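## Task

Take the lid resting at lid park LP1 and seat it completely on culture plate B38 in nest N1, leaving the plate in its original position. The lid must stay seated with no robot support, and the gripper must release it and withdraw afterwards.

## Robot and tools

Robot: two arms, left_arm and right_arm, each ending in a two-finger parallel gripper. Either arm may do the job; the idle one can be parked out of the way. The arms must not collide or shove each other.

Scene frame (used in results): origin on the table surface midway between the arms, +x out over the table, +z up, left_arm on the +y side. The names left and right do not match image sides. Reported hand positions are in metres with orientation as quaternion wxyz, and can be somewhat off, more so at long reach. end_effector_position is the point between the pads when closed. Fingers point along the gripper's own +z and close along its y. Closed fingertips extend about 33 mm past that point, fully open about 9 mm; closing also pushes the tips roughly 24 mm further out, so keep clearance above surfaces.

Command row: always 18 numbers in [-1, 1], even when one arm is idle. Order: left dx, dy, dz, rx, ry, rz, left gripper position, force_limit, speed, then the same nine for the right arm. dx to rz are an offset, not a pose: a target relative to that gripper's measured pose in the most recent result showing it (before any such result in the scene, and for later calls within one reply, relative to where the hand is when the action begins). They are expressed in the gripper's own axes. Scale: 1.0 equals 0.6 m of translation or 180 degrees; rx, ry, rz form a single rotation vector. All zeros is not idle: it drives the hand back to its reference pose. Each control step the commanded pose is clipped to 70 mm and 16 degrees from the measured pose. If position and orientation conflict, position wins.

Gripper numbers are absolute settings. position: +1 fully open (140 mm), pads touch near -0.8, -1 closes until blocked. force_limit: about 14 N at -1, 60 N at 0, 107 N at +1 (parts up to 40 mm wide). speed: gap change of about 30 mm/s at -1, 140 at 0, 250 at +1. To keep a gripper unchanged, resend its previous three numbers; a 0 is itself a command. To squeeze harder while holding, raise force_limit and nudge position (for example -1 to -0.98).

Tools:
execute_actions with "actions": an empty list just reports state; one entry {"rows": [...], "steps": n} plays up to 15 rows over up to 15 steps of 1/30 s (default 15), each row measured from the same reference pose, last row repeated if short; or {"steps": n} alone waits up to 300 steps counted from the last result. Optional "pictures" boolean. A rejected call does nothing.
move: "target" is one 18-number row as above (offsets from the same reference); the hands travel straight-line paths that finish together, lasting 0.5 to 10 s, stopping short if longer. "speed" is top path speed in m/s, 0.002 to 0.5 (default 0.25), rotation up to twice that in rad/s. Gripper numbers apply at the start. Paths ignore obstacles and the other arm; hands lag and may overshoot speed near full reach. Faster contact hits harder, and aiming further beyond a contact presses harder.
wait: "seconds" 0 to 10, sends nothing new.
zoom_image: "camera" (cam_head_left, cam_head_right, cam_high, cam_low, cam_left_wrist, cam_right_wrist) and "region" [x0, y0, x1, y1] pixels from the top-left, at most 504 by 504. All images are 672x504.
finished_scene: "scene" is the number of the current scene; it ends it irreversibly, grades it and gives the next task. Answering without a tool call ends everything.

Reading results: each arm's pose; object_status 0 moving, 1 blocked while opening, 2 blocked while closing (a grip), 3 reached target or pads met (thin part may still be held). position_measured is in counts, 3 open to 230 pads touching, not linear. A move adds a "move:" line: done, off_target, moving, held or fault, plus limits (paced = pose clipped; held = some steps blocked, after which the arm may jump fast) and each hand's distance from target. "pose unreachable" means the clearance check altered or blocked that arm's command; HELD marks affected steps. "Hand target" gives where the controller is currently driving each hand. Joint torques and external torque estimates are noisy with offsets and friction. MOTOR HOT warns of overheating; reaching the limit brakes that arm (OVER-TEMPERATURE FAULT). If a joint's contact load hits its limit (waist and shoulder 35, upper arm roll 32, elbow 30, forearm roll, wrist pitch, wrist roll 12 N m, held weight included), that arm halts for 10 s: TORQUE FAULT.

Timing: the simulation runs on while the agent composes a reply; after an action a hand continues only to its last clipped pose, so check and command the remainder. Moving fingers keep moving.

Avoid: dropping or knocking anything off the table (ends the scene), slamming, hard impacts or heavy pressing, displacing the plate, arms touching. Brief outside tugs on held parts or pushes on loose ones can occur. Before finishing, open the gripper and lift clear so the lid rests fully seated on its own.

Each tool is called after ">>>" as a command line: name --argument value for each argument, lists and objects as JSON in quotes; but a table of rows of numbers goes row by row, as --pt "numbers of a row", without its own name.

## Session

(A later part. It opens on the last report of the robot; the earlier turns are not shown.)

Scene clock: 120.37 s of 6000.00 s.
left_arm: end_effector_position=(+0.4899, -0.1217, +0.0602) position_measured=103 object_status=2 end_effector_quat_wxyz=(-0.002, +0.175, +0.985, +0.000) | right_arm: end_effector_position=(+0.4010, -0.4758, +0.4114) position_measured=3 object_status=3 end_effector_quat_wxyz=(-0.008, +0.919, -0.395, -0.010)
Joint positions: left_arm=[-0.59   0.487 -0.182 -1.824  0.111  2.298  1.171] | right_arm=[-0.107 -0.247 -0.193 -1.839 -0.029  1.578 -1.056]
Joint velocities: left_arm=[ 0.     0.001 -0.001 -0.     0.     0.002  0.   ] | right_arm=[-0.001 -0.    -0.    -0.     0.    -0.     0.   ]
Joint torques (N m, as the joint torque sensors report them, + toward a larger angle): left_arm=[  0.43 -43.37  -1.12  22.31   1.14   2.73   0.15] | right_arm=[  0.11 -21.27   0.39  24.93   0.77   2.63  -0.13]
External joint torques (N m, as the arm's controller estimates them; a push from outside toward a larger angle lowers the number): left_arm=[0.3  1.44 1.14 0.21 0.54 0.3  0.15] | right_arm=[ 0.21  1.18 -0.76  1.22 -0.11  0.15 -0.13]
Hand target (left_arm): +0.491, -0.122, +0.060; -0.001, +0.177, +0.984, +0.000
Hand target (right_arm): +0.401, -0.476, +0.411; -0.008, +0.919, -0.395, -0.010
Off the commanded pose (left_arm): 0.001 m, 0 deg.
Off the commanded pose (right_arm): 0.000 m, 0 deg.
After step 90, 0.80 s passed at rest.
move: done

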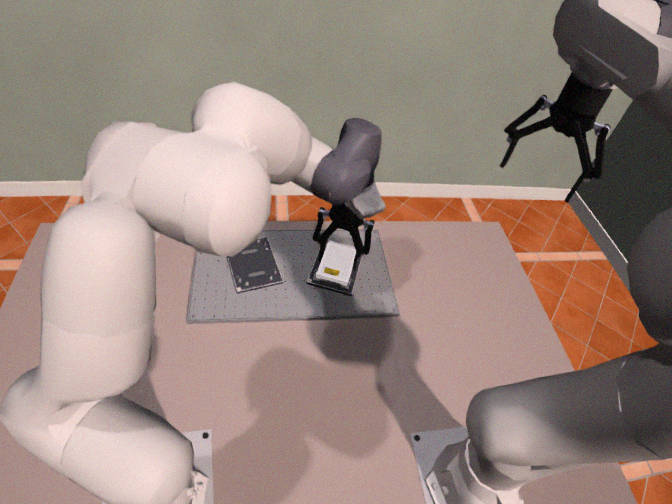

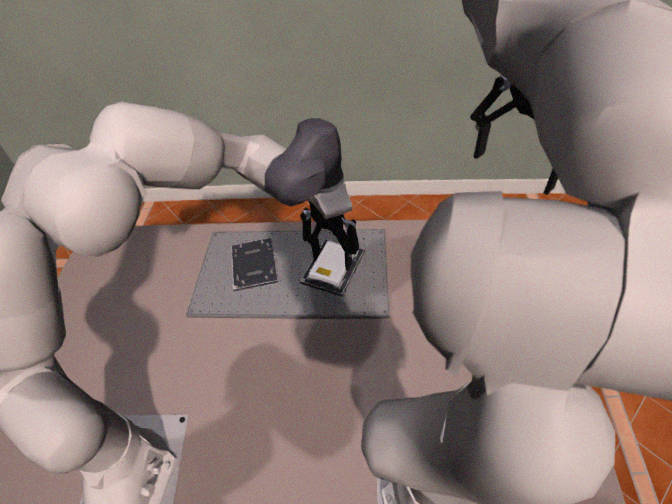

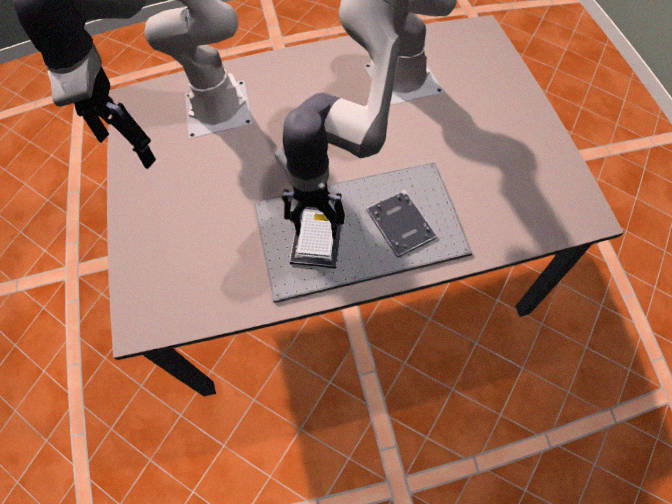

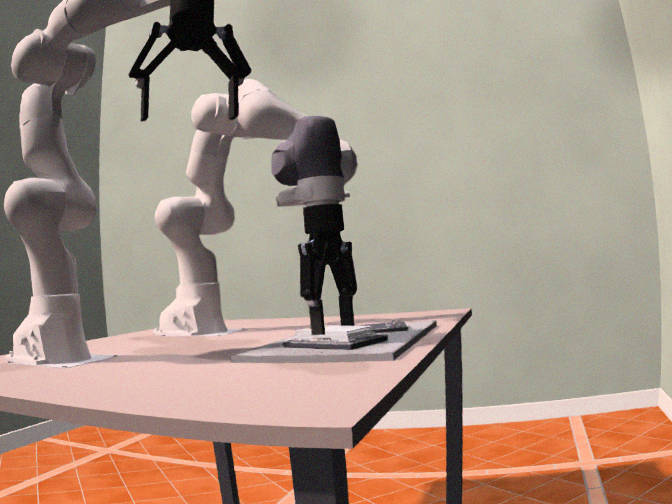

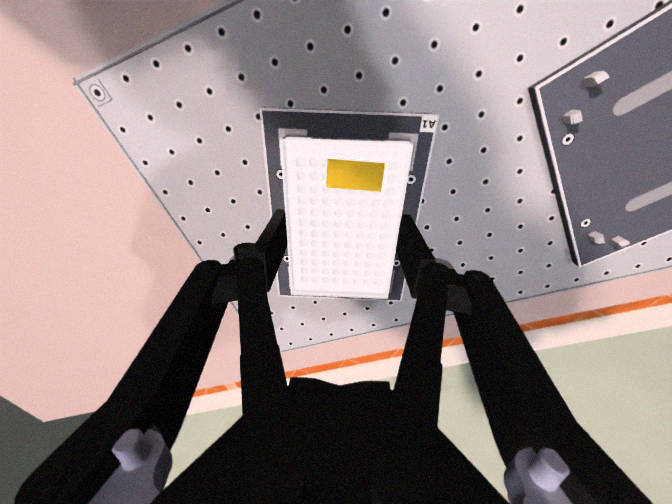

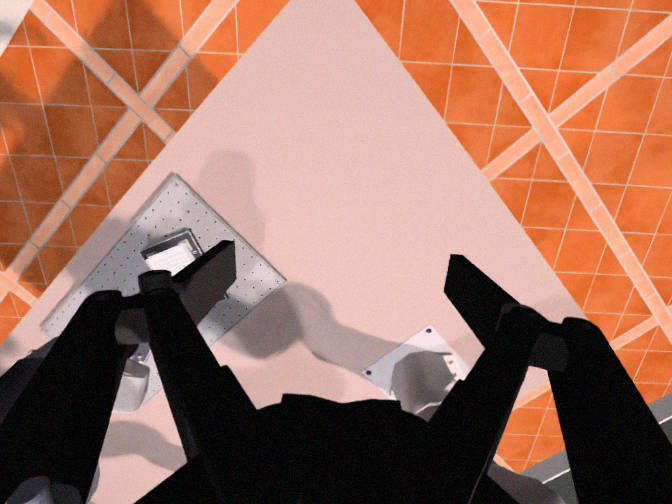

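>>> zoom_image --camera "cam_left_wrist" --region '[275, 255, 405, 305]'

>>> zoom_image --camera "cam_left_wrist" --region '[270, 120, 430, 190]'

>>> zoom_image --camera "cam_high" --region '[275, 195, 355, 275]'

Region (275, 255, 405, 305) of cam_left_wrist's 672x504 image, scaled by 3.877, with more detail than that image has; it fills the top 194 rows of this view, and the rest is white.

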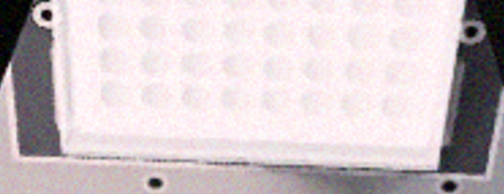

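Region (270, 120, 430, 190) of cam_left_wrist's 672x504 image, scaled by 3.150, with more detail than that image has; it fills the top 220 rows of this view, and the rest is white.

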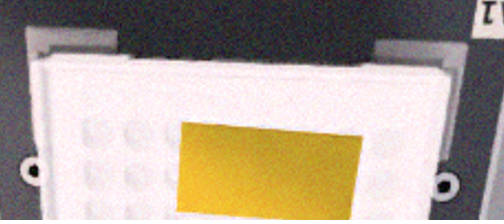

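Region (275, 195, 355, 275) of cam_high's 672x504 image, scaled by 6.300, with more detail than that image has.

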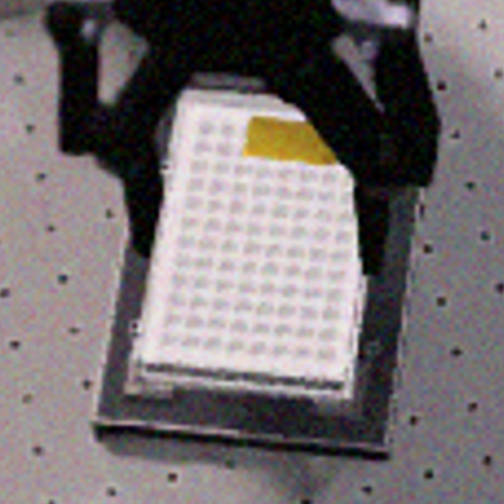

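>>> move --target '[-0.003, 0.0005, 0.0, 0.0, -0.001, 0.004, -1, -0.4, -0.8, 0, 0, 0, 0, 0, 0, 1, 0, 0]' --speed 0.005

>>> zoom_image --camera "cam_left_wrist" --region '[240, 95, 450, 305]'

Scene clock: 128.43 s of 6000.00 s.
left_arm: end_effector_position=(+0.4902, -0.1219, +0.0600) position_measured=103 object_status=2 end_effector_quat_wxyz=(-0.002, +0.178, +0.984, -0.000) | right_arm: end_effector_position=(+0.4010, -0.4758, +0.4114) position_measured=3 object_status=3 end_effector_quat_wxyz=(-0.008, +0.919, -0.395, -0.010)
Joint positions: left_arm=[-0.59   0.488 -0.182 -1.823  0.112  2.299  1.177] | right_arm=[-0.107 -0.247 -0.193 -1.839 -0.029  1.578 -1.056]
Joint velocities: left_arm=[ 0.     0.001  0.     0.001  0.    -0.001  0.004] | right_arm=[ 0.001 -0.001  0.     0.001  0.001 -0.001 -0.002]
Joint torques (N m, as the joint torque sensors report them, + toward a larger angle): left_arm=[  1.36 -43.84  -1.45  22.87   1.06   2.67   0.23] | right_arm=[ -0.18 -21.4    0.38  24.91   0.78   2.64  -0.12]
External joint torques (N m, as the arm's controller estimates them; a push from outside toward a larger angle lowers the number): left_arm=[1.43 0.8  0.95 0.87 0.47 0.25 0.23] | right_arm=[-0.24  1.09 -0.95  1.14 -0.11  0.15 -0.12]
Hand target (left_arm): +0.492, -0.122, +0.060; -0.000, +0.181, +0.983, -0.000
Hand target (right_arm): +0.401, -0.476, +0.411; -0.008, +0.919, -0.395, -0.010
Off the commanded pose (left_arm): 0.001 m, 0 deg.
Off the commanded pose (right_arm): 0.000 m, 0 deg.
After step 90, 3.57 s passed at rest.
move: done

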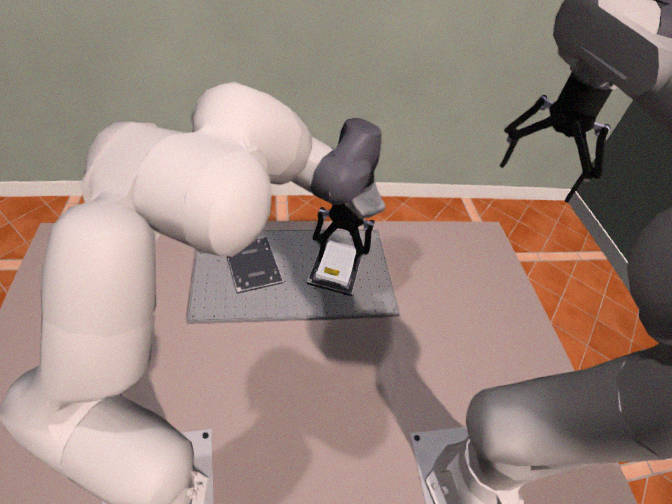

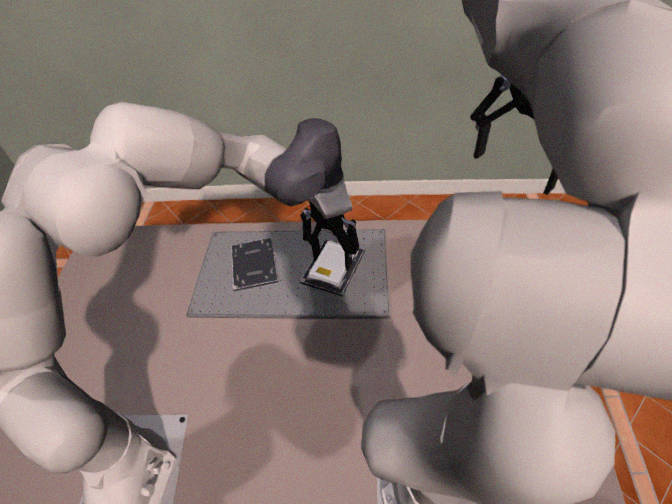

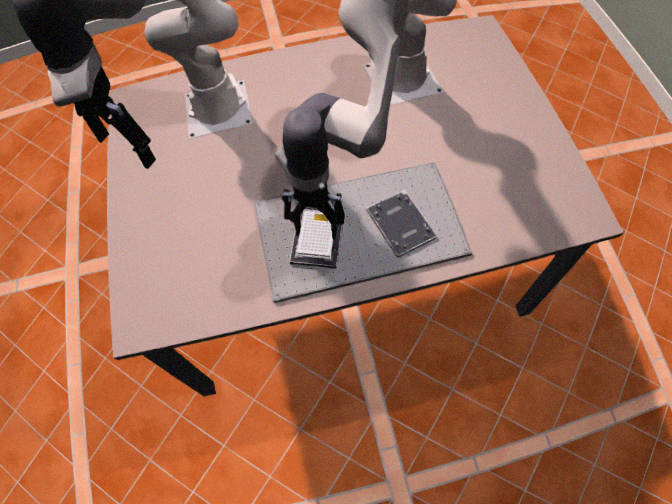

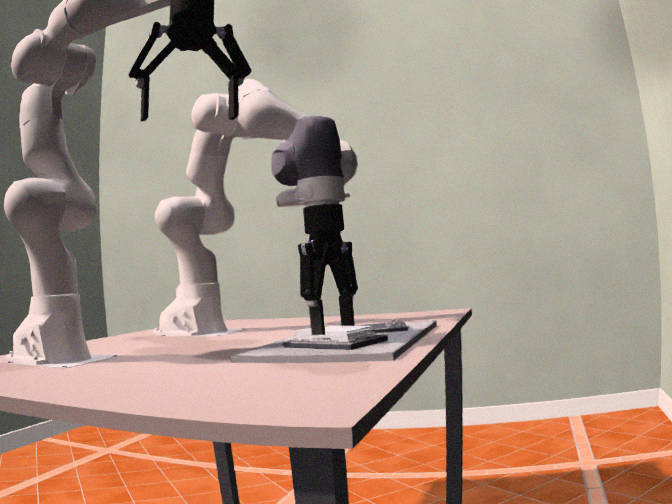

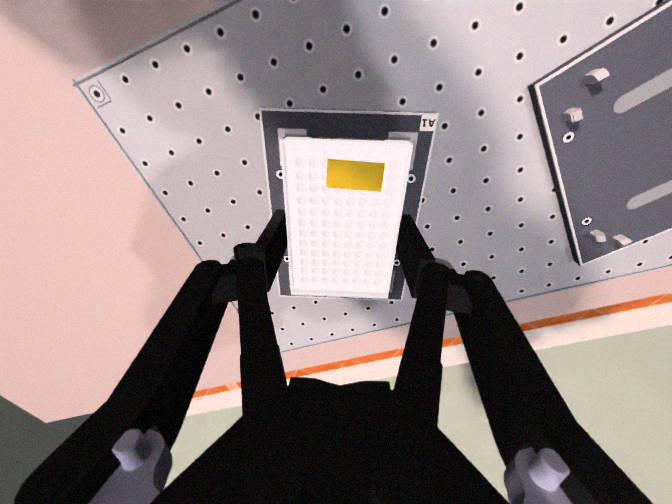

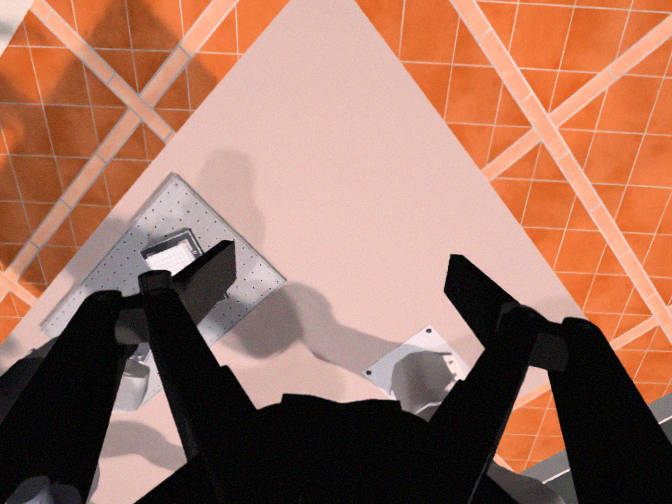

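Region (240, 95, 450, 305) of cam_left_wrist's 672x504 image, scaled by 2.400, with more detail than that image has.

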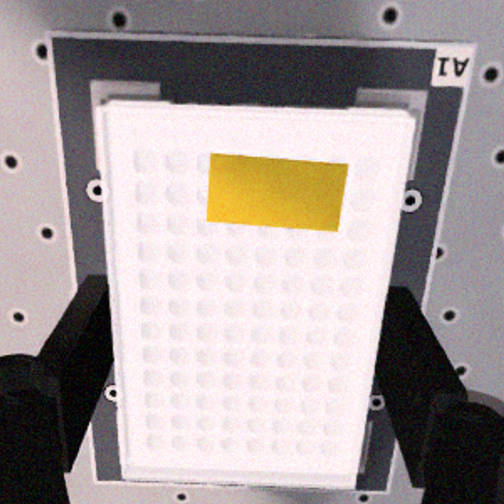

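Lower slowly now.

>>> move --target '[-0.001, 0.0008, 0.007, 0.0, -0.001, 0.0, -1, -0.4, -0.8, 0, 0, 0, 0, 0, 0, 1, 0, 0]' --speed 0.004

>>> zoom_image --camera "cam_left_wrist" --region '[240, 95, 450, 305]'

>>> zoom_image --camera "cam_low" --region '[280, 310, 390, 355]'

Scene clock: 132.37 s of 6000.00 s.
left_arm: end_effector_position=(+0.4908, -0.1218, +0.0571) position_measured=103 object_status=2 end_effector_quat_wxyz=(-0.001, +0.179, +0.984, -0.001) | right_arm: end_effector_position=(+0.4010, -0.4758, +0.4114) position_measured=3 object_status=3 end_effector_quat_wxyz=(-0.008, +0.919, -0.395, -0.010)
Joint positions: left_arm=[-0.589  0.493 -0.181 -1.825  0.113  2.307  1.179] | right_arm=[-0.107 -0.247 -0.193 -1.839 -0.029  1.578 -1.056]
Joint velocities: left_arm=[ 0.    -0.001  0.    -0.001  0.     0.002 -0.001] | right_arm=[ 0.     0.002 -0.002  0.001 -0.     0.     0.001]
Joint torques (N m, as the joint torque sensors report them, + toward a larger angle): left_arm=[ -0.4  -43.63  -1.27  20.98   0.94   2.88  -0.15] | right_arm=[ -0.38 -21.38   0.4   25.26   0.82   2.64  -0.14]
External joint torques (N m, as the arm's controller estimates them; a push from outside toward a larger angle lowers the number): left_arm=[-0.46  1.21  1.04 -1.    0.34  0.45 -0.15] | right_arm=[-0.38  0.96 -0.85  1.55 -0.07  0.15 -0.14]
Hand target (left_arm): +0.491, -0.122, +0.056; -0.000, +0.178, +0.984, -0.000
Hand target (right_arm): +0.401, -0.476, +0.411; -0.008, +0.919, -0.395, -0.010
Off the commanded pose (left_arm): 0.001 m, 0 deg.
Off the commanded pose (right_arm): 0.000 m, 0 deg.
move: done

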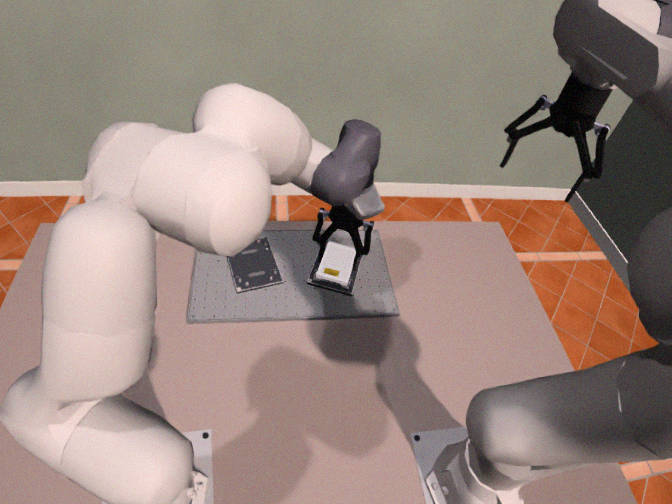

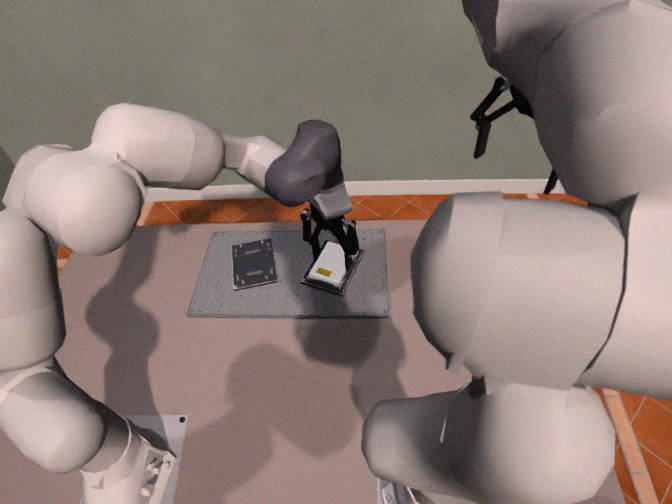

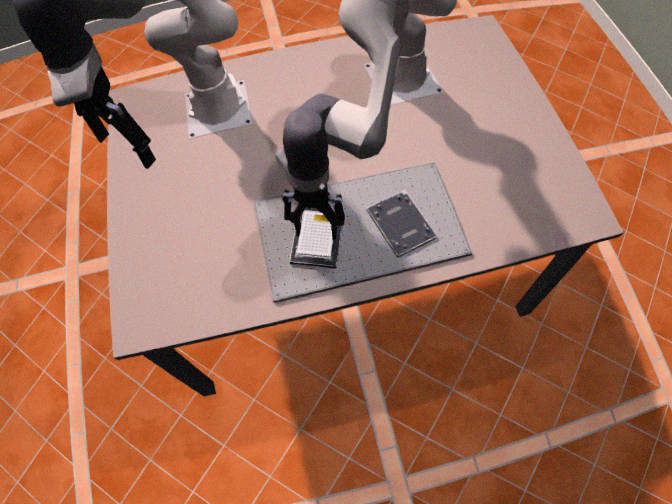

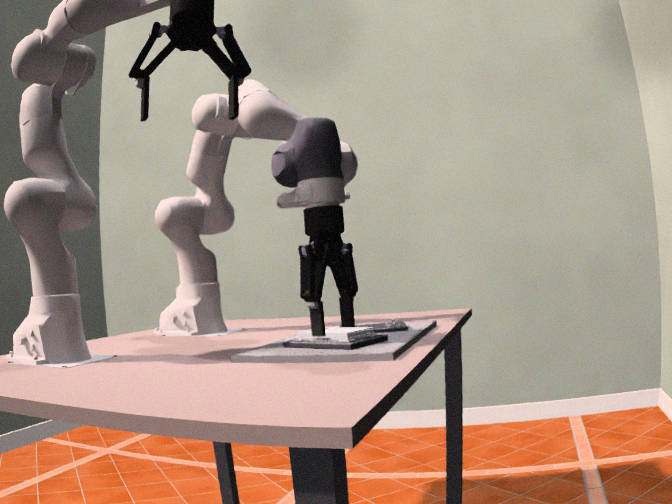

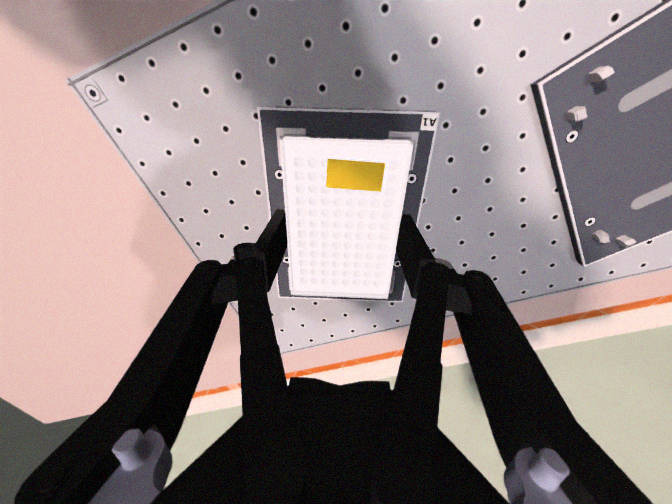

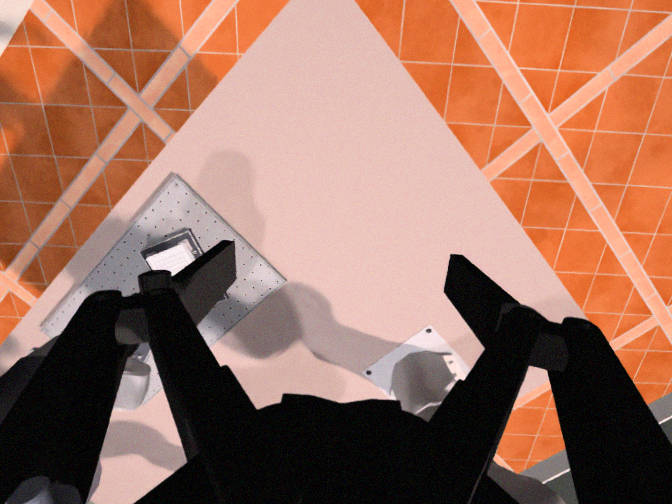

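Region (240, 95, 450, 305) of cam_left_wrist's 672x504 image, scaled by 2.400, with more detail than that image has.

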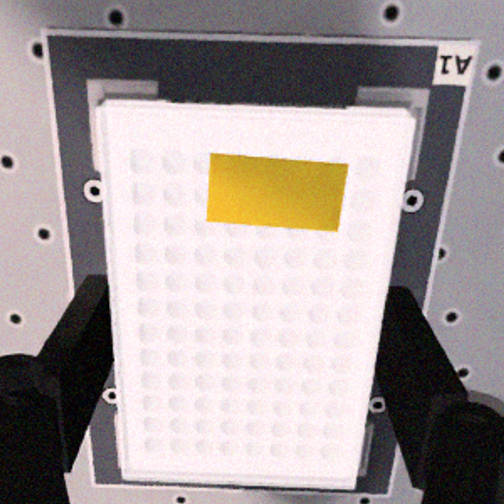

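Region (280, 310, 390, 355) of cam_low's 672x504 image, scaled by 4.582, with more detail than that image has; it fills the top 206 rows of this view, and the rest is white.

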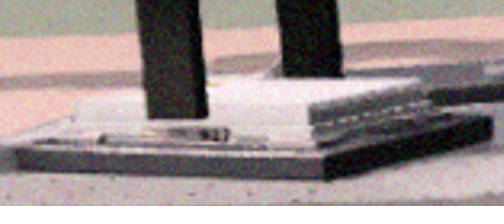

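It seems to be engaging. Continue down.

>>> move --target '[0.0, 0.0, 0.008, 0.0, 0.0, 0.0, -1, -0.4, -0.8, 0, 0, 0, 0, 0, 0, 1, 0, 0]' --speed 0.004

>>> zoom_image --camera "cam_left_wrist" --region '[240, 95, 450, 305]'

>>> zoom_image --camera "cam_low" --region '[280, 310, 390, 355]'

Scene clock: 136.90 s of 6000.00 s.
left_arm: end_effector_position=(+0.4913, -0.1221, +0.0563) position_measured=103 object_status=2 end_effector_quat_wxyz=(-0.000, +0.178, +0.984, -0.001) | right_arm: end_effector_position=(+0.4010, -0.4758, +0.4114) position_measured=3 object_status=3 end_effector_quat_wxyz=(-0.008, +0.919, -0.395, -0.010)
Joint positions: left_arm=[-0.589  0.494 -0.18  -1.825  0.113  2.31   1.179] | right_arm=[-0.107 -0.247 -0.193 -1.839 -0.029  1.578 -1.056]
Joint velocities: left_arm=[-0.     0.001  0.    -0.     0.001  0.002  0.   ] | right_arm=[-0.    -0.    -0.001 -0.     0.001  0.     0.   ]
Joint torques (N m, as the joint torque sensors report them, + toward a larger angle): left_arm=[ -0.29 -40.68  -0.89  20.8    1.04   3.16  -0.08] | right_arm=[ -0.06 -21.32   0.54  25.06   0.8    2.62  -0.12]
External joint torques (N m, as the arm's controller estimates them; a push from outside toward a larger angle lowers the number): left_arm=[-0.28  4.09  1.48 -1.12  0.44  0.73 -0.08] | right_arm=[ 0.08  1.19 -0.55  1.31 -0.07  0.13 -0.12]
Hand target (left_arm): +0.491, -0.122, +0.052; -0.001, +0.179, +0.984, -0.001
Hand target (right_arm): +0.401, -0.476, +0.411; -0.008, +0.919, -0.395, -0.010
Off the commanded pose (left_arm): 0.004 m, 0 deg.
Off the commanded pose (right_arm): 0.000 m, 0 deg.
After step 90, 0.13 s passed at rest.
move: off_target (left_arm)

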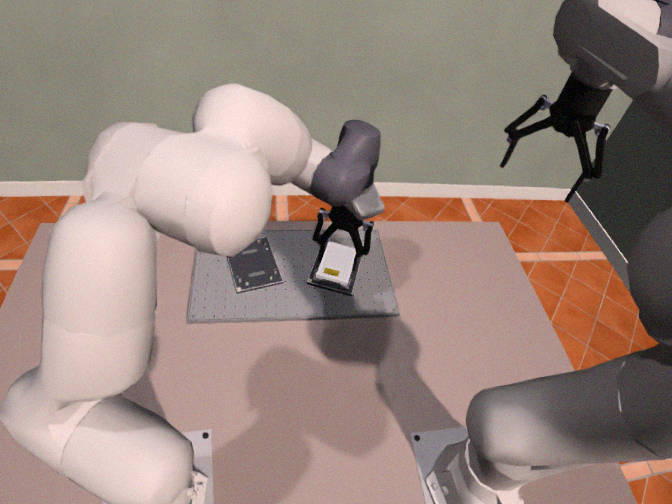

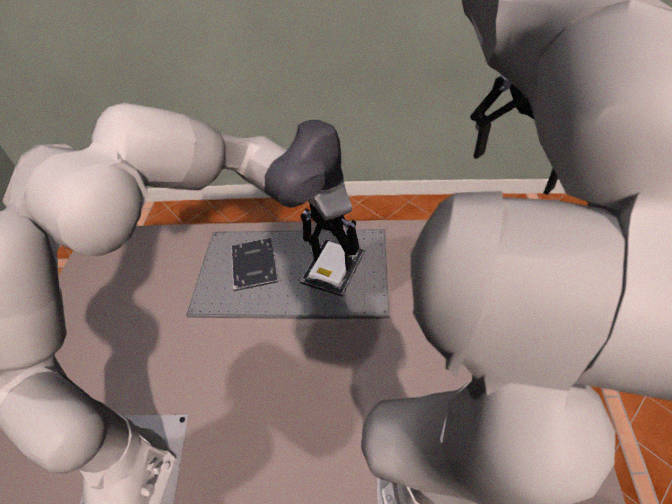

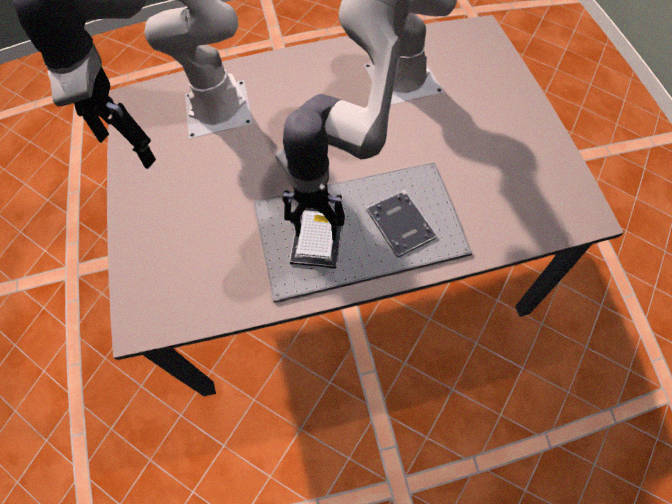

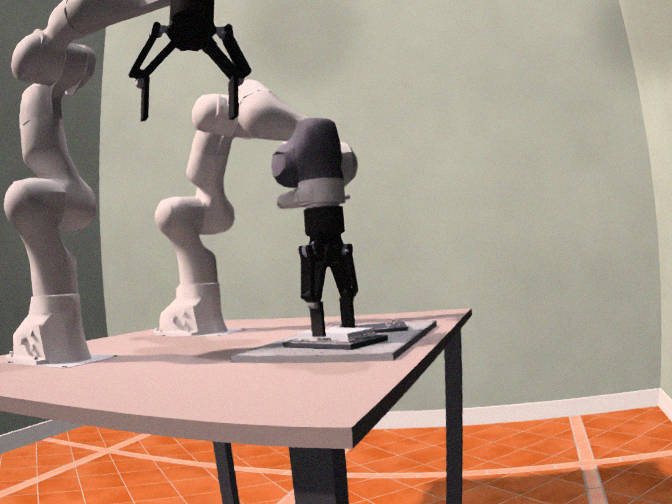

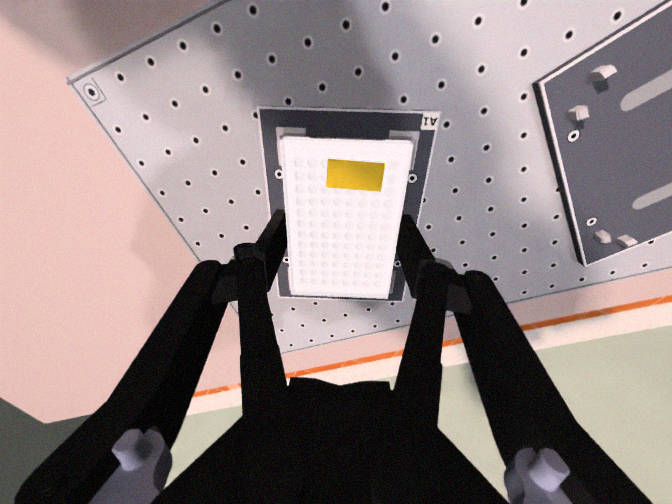

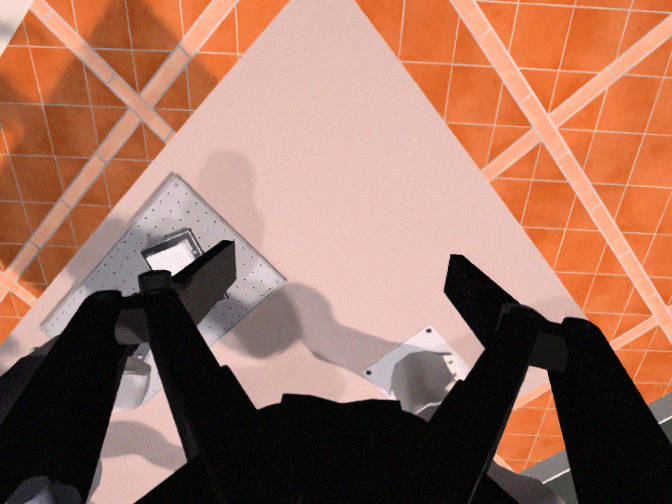

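Region (240, 95, 450, 305) of cam_left_wrist's 672x504 image, scaled by 2.400, with more detail than that image has.

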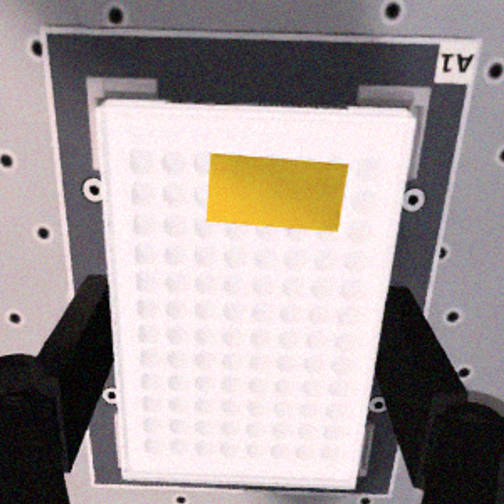

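Region (280, 310, 390, 355) of cam_low's 672x504 image, scaled by 4.582, with more detail than that image has; it fills the top 206 rows of this view, and the rest is white.

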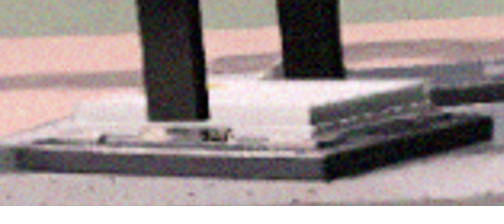

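>>> move --target '[0.0, 0.0, 0.0, 0.0, 0.0, 0.0, 0.36, -0.4, -0.8, 0, 0, 0, 0, 0, 0, 1, 0, 0]' --speed 0.004

>>> zoom_image --camera "cam_left_wrist" --region '[240, 95, 450, 305]'

>>> zoom_image --camera "cam_low" --region '[280, 310, 390, 355]'

Scene clock: 145.57 s of 6000.00 s.
left_arm: end_effector_position=(+0.4913, -0.1220, +0.0564) position_measured=84 object_status=3 end_effector_quat_wxyz=(-0.000, +0.178, +0.984, -0.001) | right_arm: end_effector_position=(+0.4010, -0.4758, +0.4114) position_measured=3 object_status=3 end_effector_quat_wxyz=(-0.008, +0.919, -0.395, -0.010)
Joint positions: left_arm=[-0.589  0.494 -0.18  -1.825  0.113  2.31   1.179] | right_arm=[-0.107 -0.247 -0.193 -1.839 -0.029  1.578 -1.056]
Joint velocities: left_arm=[ 0.001 -0.001  0.001  0.001  0.    -0.     0.001] | right_arm=[ 0.    -0.001  0.    -0.001 -0.     0.     0.   ]
Joint torques (N m, as the joint torque sensors report them, + toward a larger angle): left_arm=[  0.25 -44.72  -1.57  21.5    0.48   2.41  -0.13] | right_arm=[ -0.15 -21.52   0.52  25.05   0.84   2.64  -0.13]
External joint torques (N m, as the arm's controller estimates them; a push from outside toward a larger angle lowers the number): left_arm=[-0.02  0.2   0.58 -0.55 -0.11 -0.04 -0.13] | right_arm=[-0.23  0.96 -0.83  1.34 -0.06  0.16 -0.12]
Hand target (left_arm): +0.491, -0.122, +0.056; -0.000, +0.178, +0.984, -0.001
Hand target (right_arm): +0.401, -0.476, +0.411; -0.008, +0.919, -0.395, -0.010
Off the commanded pose (left_arm): 0.000 m, 0 deg.
Off the commanded pose (right_arm): 0.000 m, 0 deg.
After step 90, 4.97 s passed at rest.
move: done

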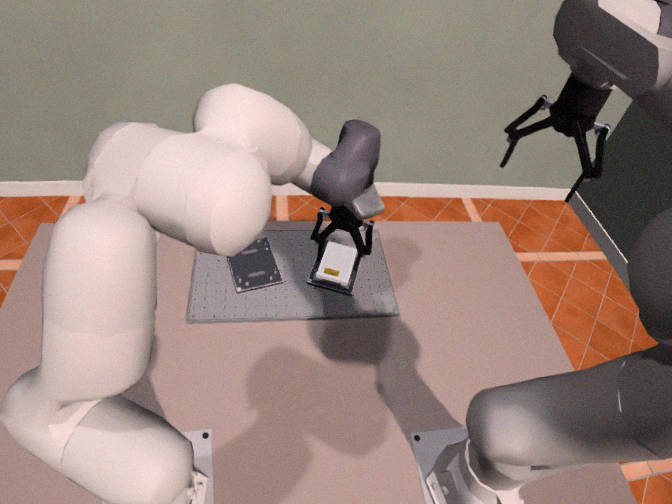

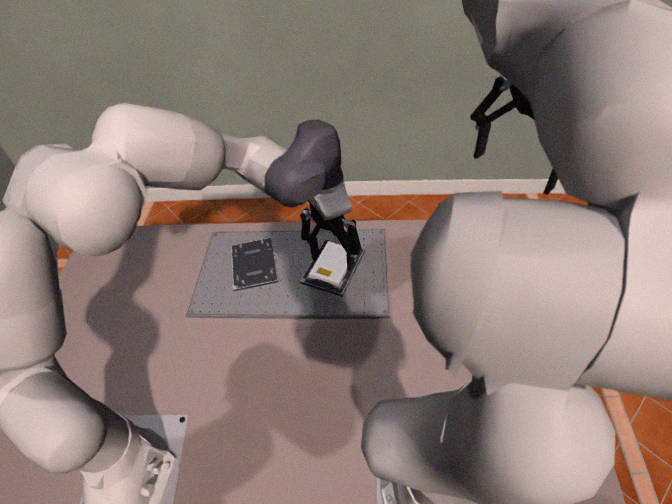

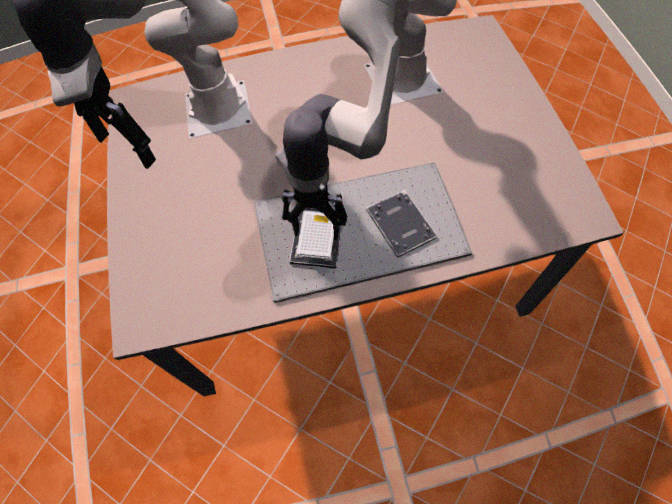

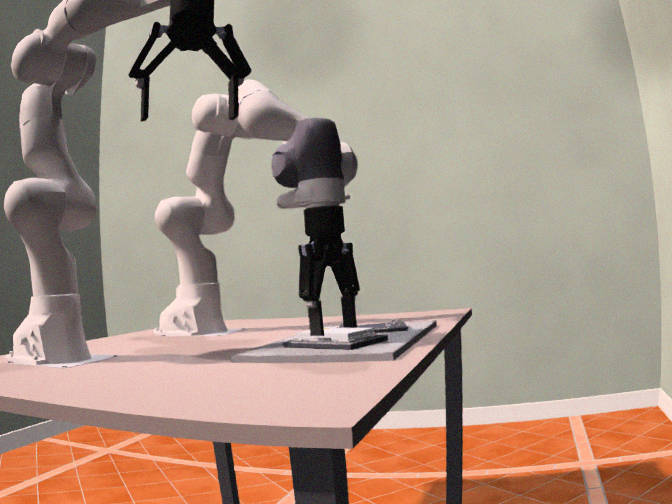

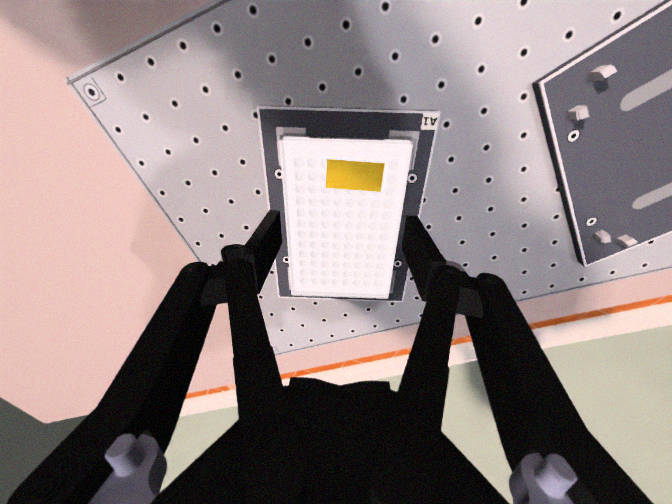

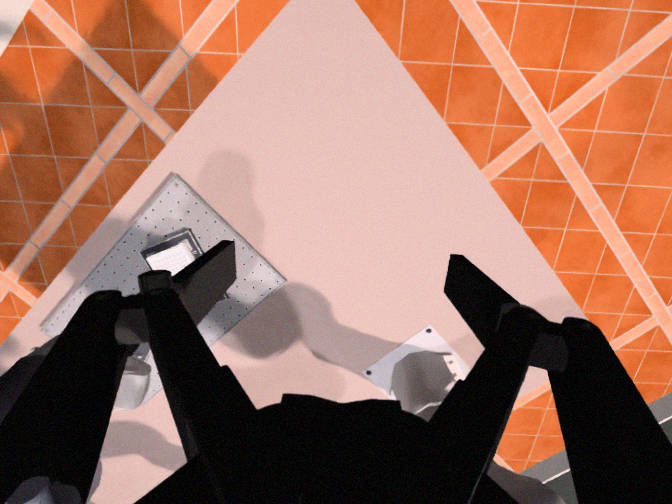

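Region (240, 95, 450, 305) of cam_left_wrist's 672x504 image, scaled by 2.400, with more detail than that image has.

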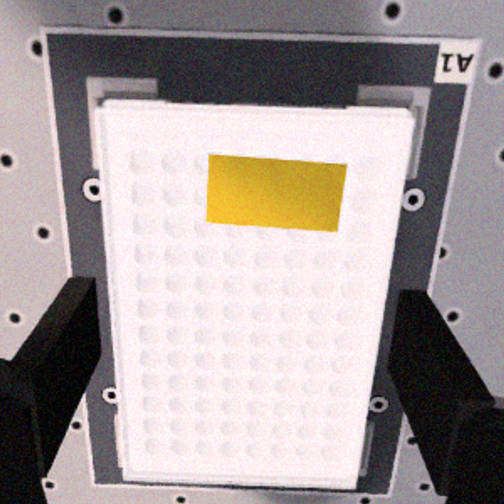

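Region (280, 310, 390, 355) of cam_low's 672x504 image, scaled by 4.582, with more detail than that image has; it fills the top 206 rows of this view, and the rest is white.

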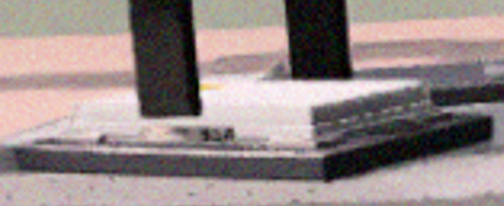

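>>> move --target '[0.0, 0.0, -0.08, 0.0, 0.0, 0.0, 0.36, -0.4, -0.8, 0, 0, 0, 0, 0, 0, 1, 0, 0]' --speed 0.08

>>> zoom_image --camera "cam_low" --region '[280, 315, 390, 355]'

>>> zoom_image --camera "cam_head_right" --region '[290, 230, 375, 300]'

>>> zoom_image --camera "cam_high" --region '[275, 195, 355, 275]'

Scene clock: 149.73 s of 6000.00 s.
left_arm: end_effector_position=(+0.4913, -0.1220, +0.1042) position_measured=84 object_status=3 end_effector_quat_wxyz=(+0.002, +0.177, +0.984, -0.001) | right_arm: end_effector_position=(+0.4010, -0.4758, +0.4114) position_measured=3 object_status=3 end_effector_quat_wxyz=(-0.008, +0.919, -0.395, -0.010)
Joint positions: left_arm=[-0.586  0.421 -0.186 -1.805  0.095  2.222  1.186] | right_arm=[-0.107 -0.247 -0.193 -1.839 -0.029  1.578 -1.056]
Joint velocities: left_arm=[-0.001 -0.    -0.001  0.001 -0.002 -0.012  0.004] | right_arm=[-0.     0.003  0.001  0.002 -0.001  0.     0.001]
Joint torques (N m, as the joint torque sensors report them, + toward a larger angle): left_arm=[  1.13 -43.7   -2.4   23.06   0.05   2.08   0.2 ] | right_arm=[ -0.14 -21.48   0.45  24.97   0.79   2.6   -0.11]
External joint torques (N m, as the arm's controller estimates them; a push from outside toward a larger angle lowers the number): left_arm=[ 1.11  0.02 -0.32  0.18 -0.59 -0.37  0.2 ] | right_arm=[-0.24  0.96 -0.93  1.2  -0.11  0.11 -0.11]
Hand target (left_arm): +0.490, -0.122, +0.104; -0.000, +0.179, +0.984, -0.001
Hand target (right_arm): +0.401, -0.476, +0.411; -0.008, +0.919, -0.395, -0.010
Off the commanded pose (left_arm): 0.000 m, 0 deg.
Off the commanded pose (right_arm): 0.000 m, 0 deg.
After step 90, 0.10 s passed at rest.
move: done

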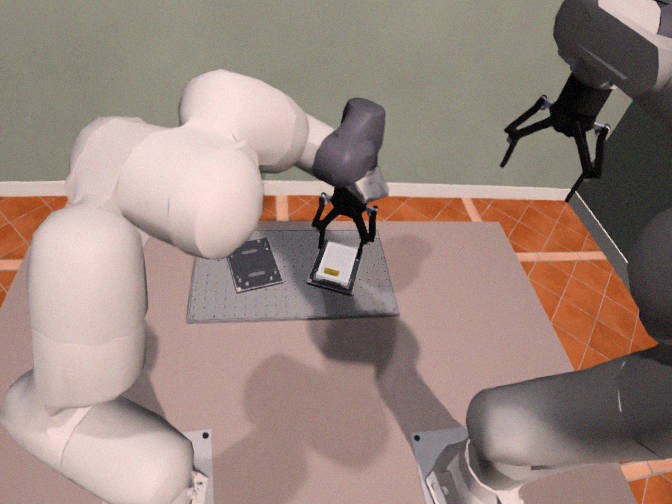

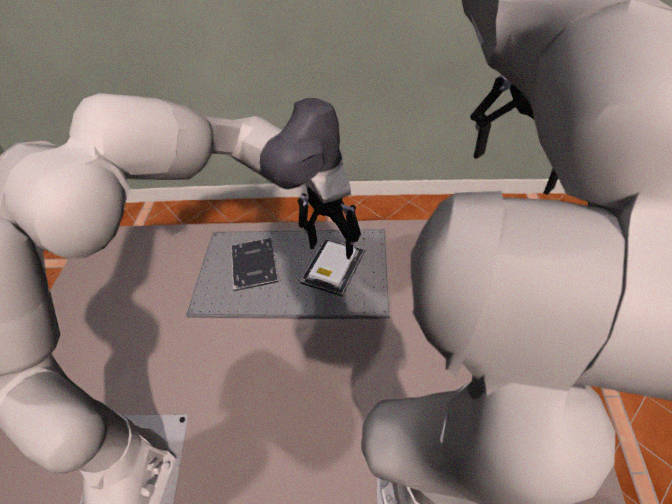

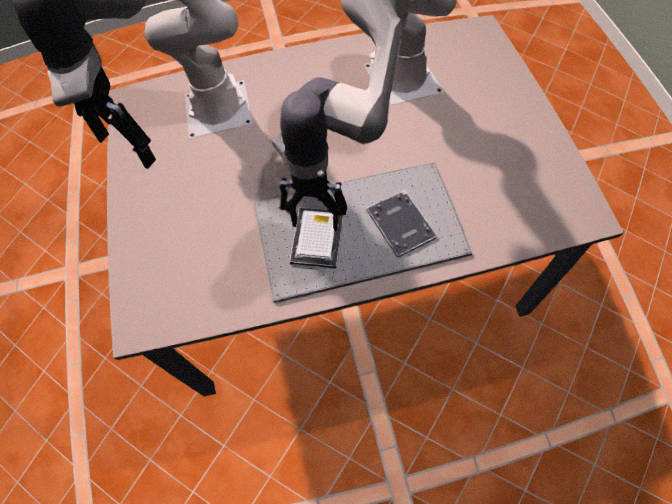

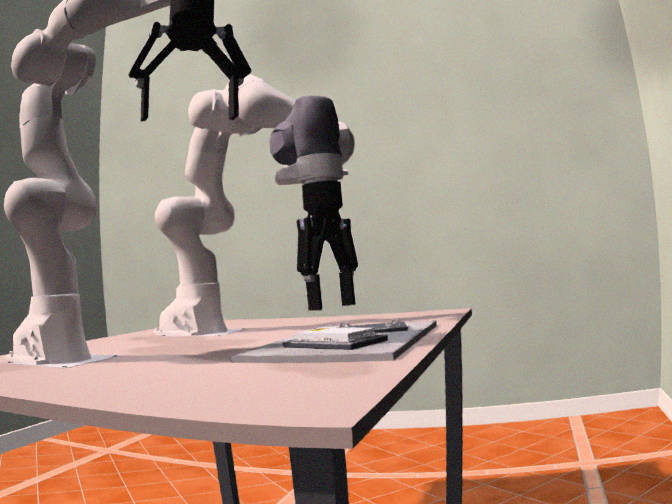

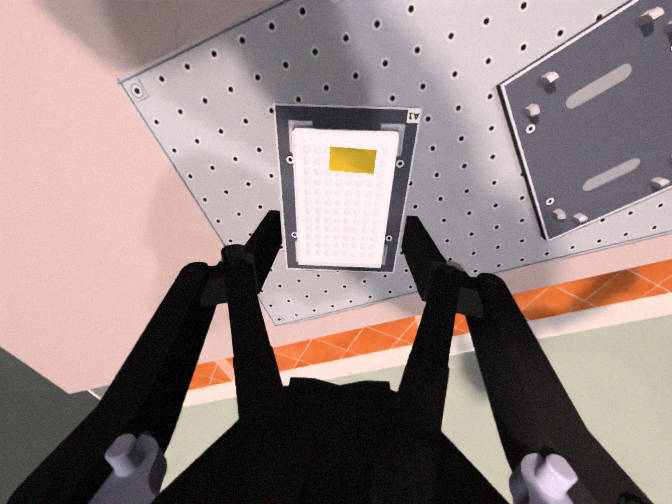

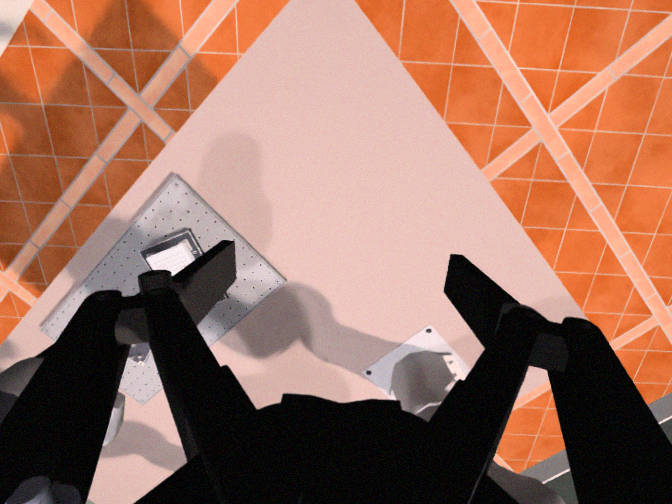

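Region (280, 315, 390, 355) of cam_low's 672x504 image, scaled by 4.582, with more detail than that image has; it fills the top 183 rows of this view, and the rest is white.

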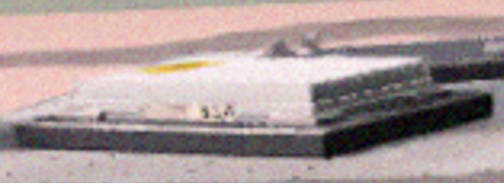

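Region (290, 230, 375, 300) of cam_head_right's 672x504 image, scaled by 5.929, with more detail than that image has; it fills the top 415 rows of this view, and the rest is white.

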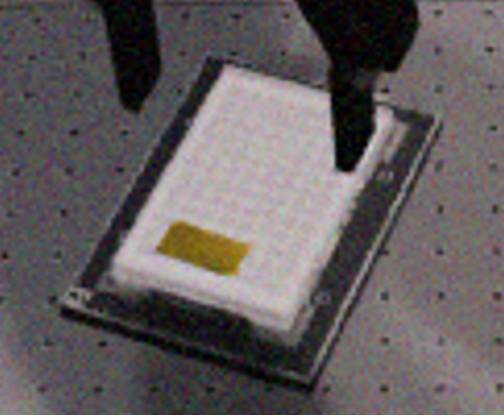

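Region (275, 195, 355, 275) of cam_high's 672x504 image, scaled by 6.300, with more detail than that image has.

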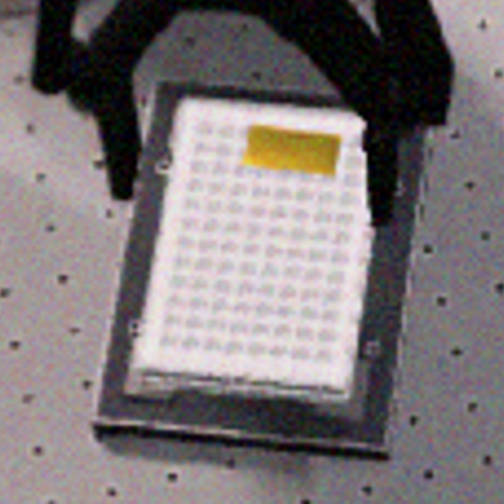

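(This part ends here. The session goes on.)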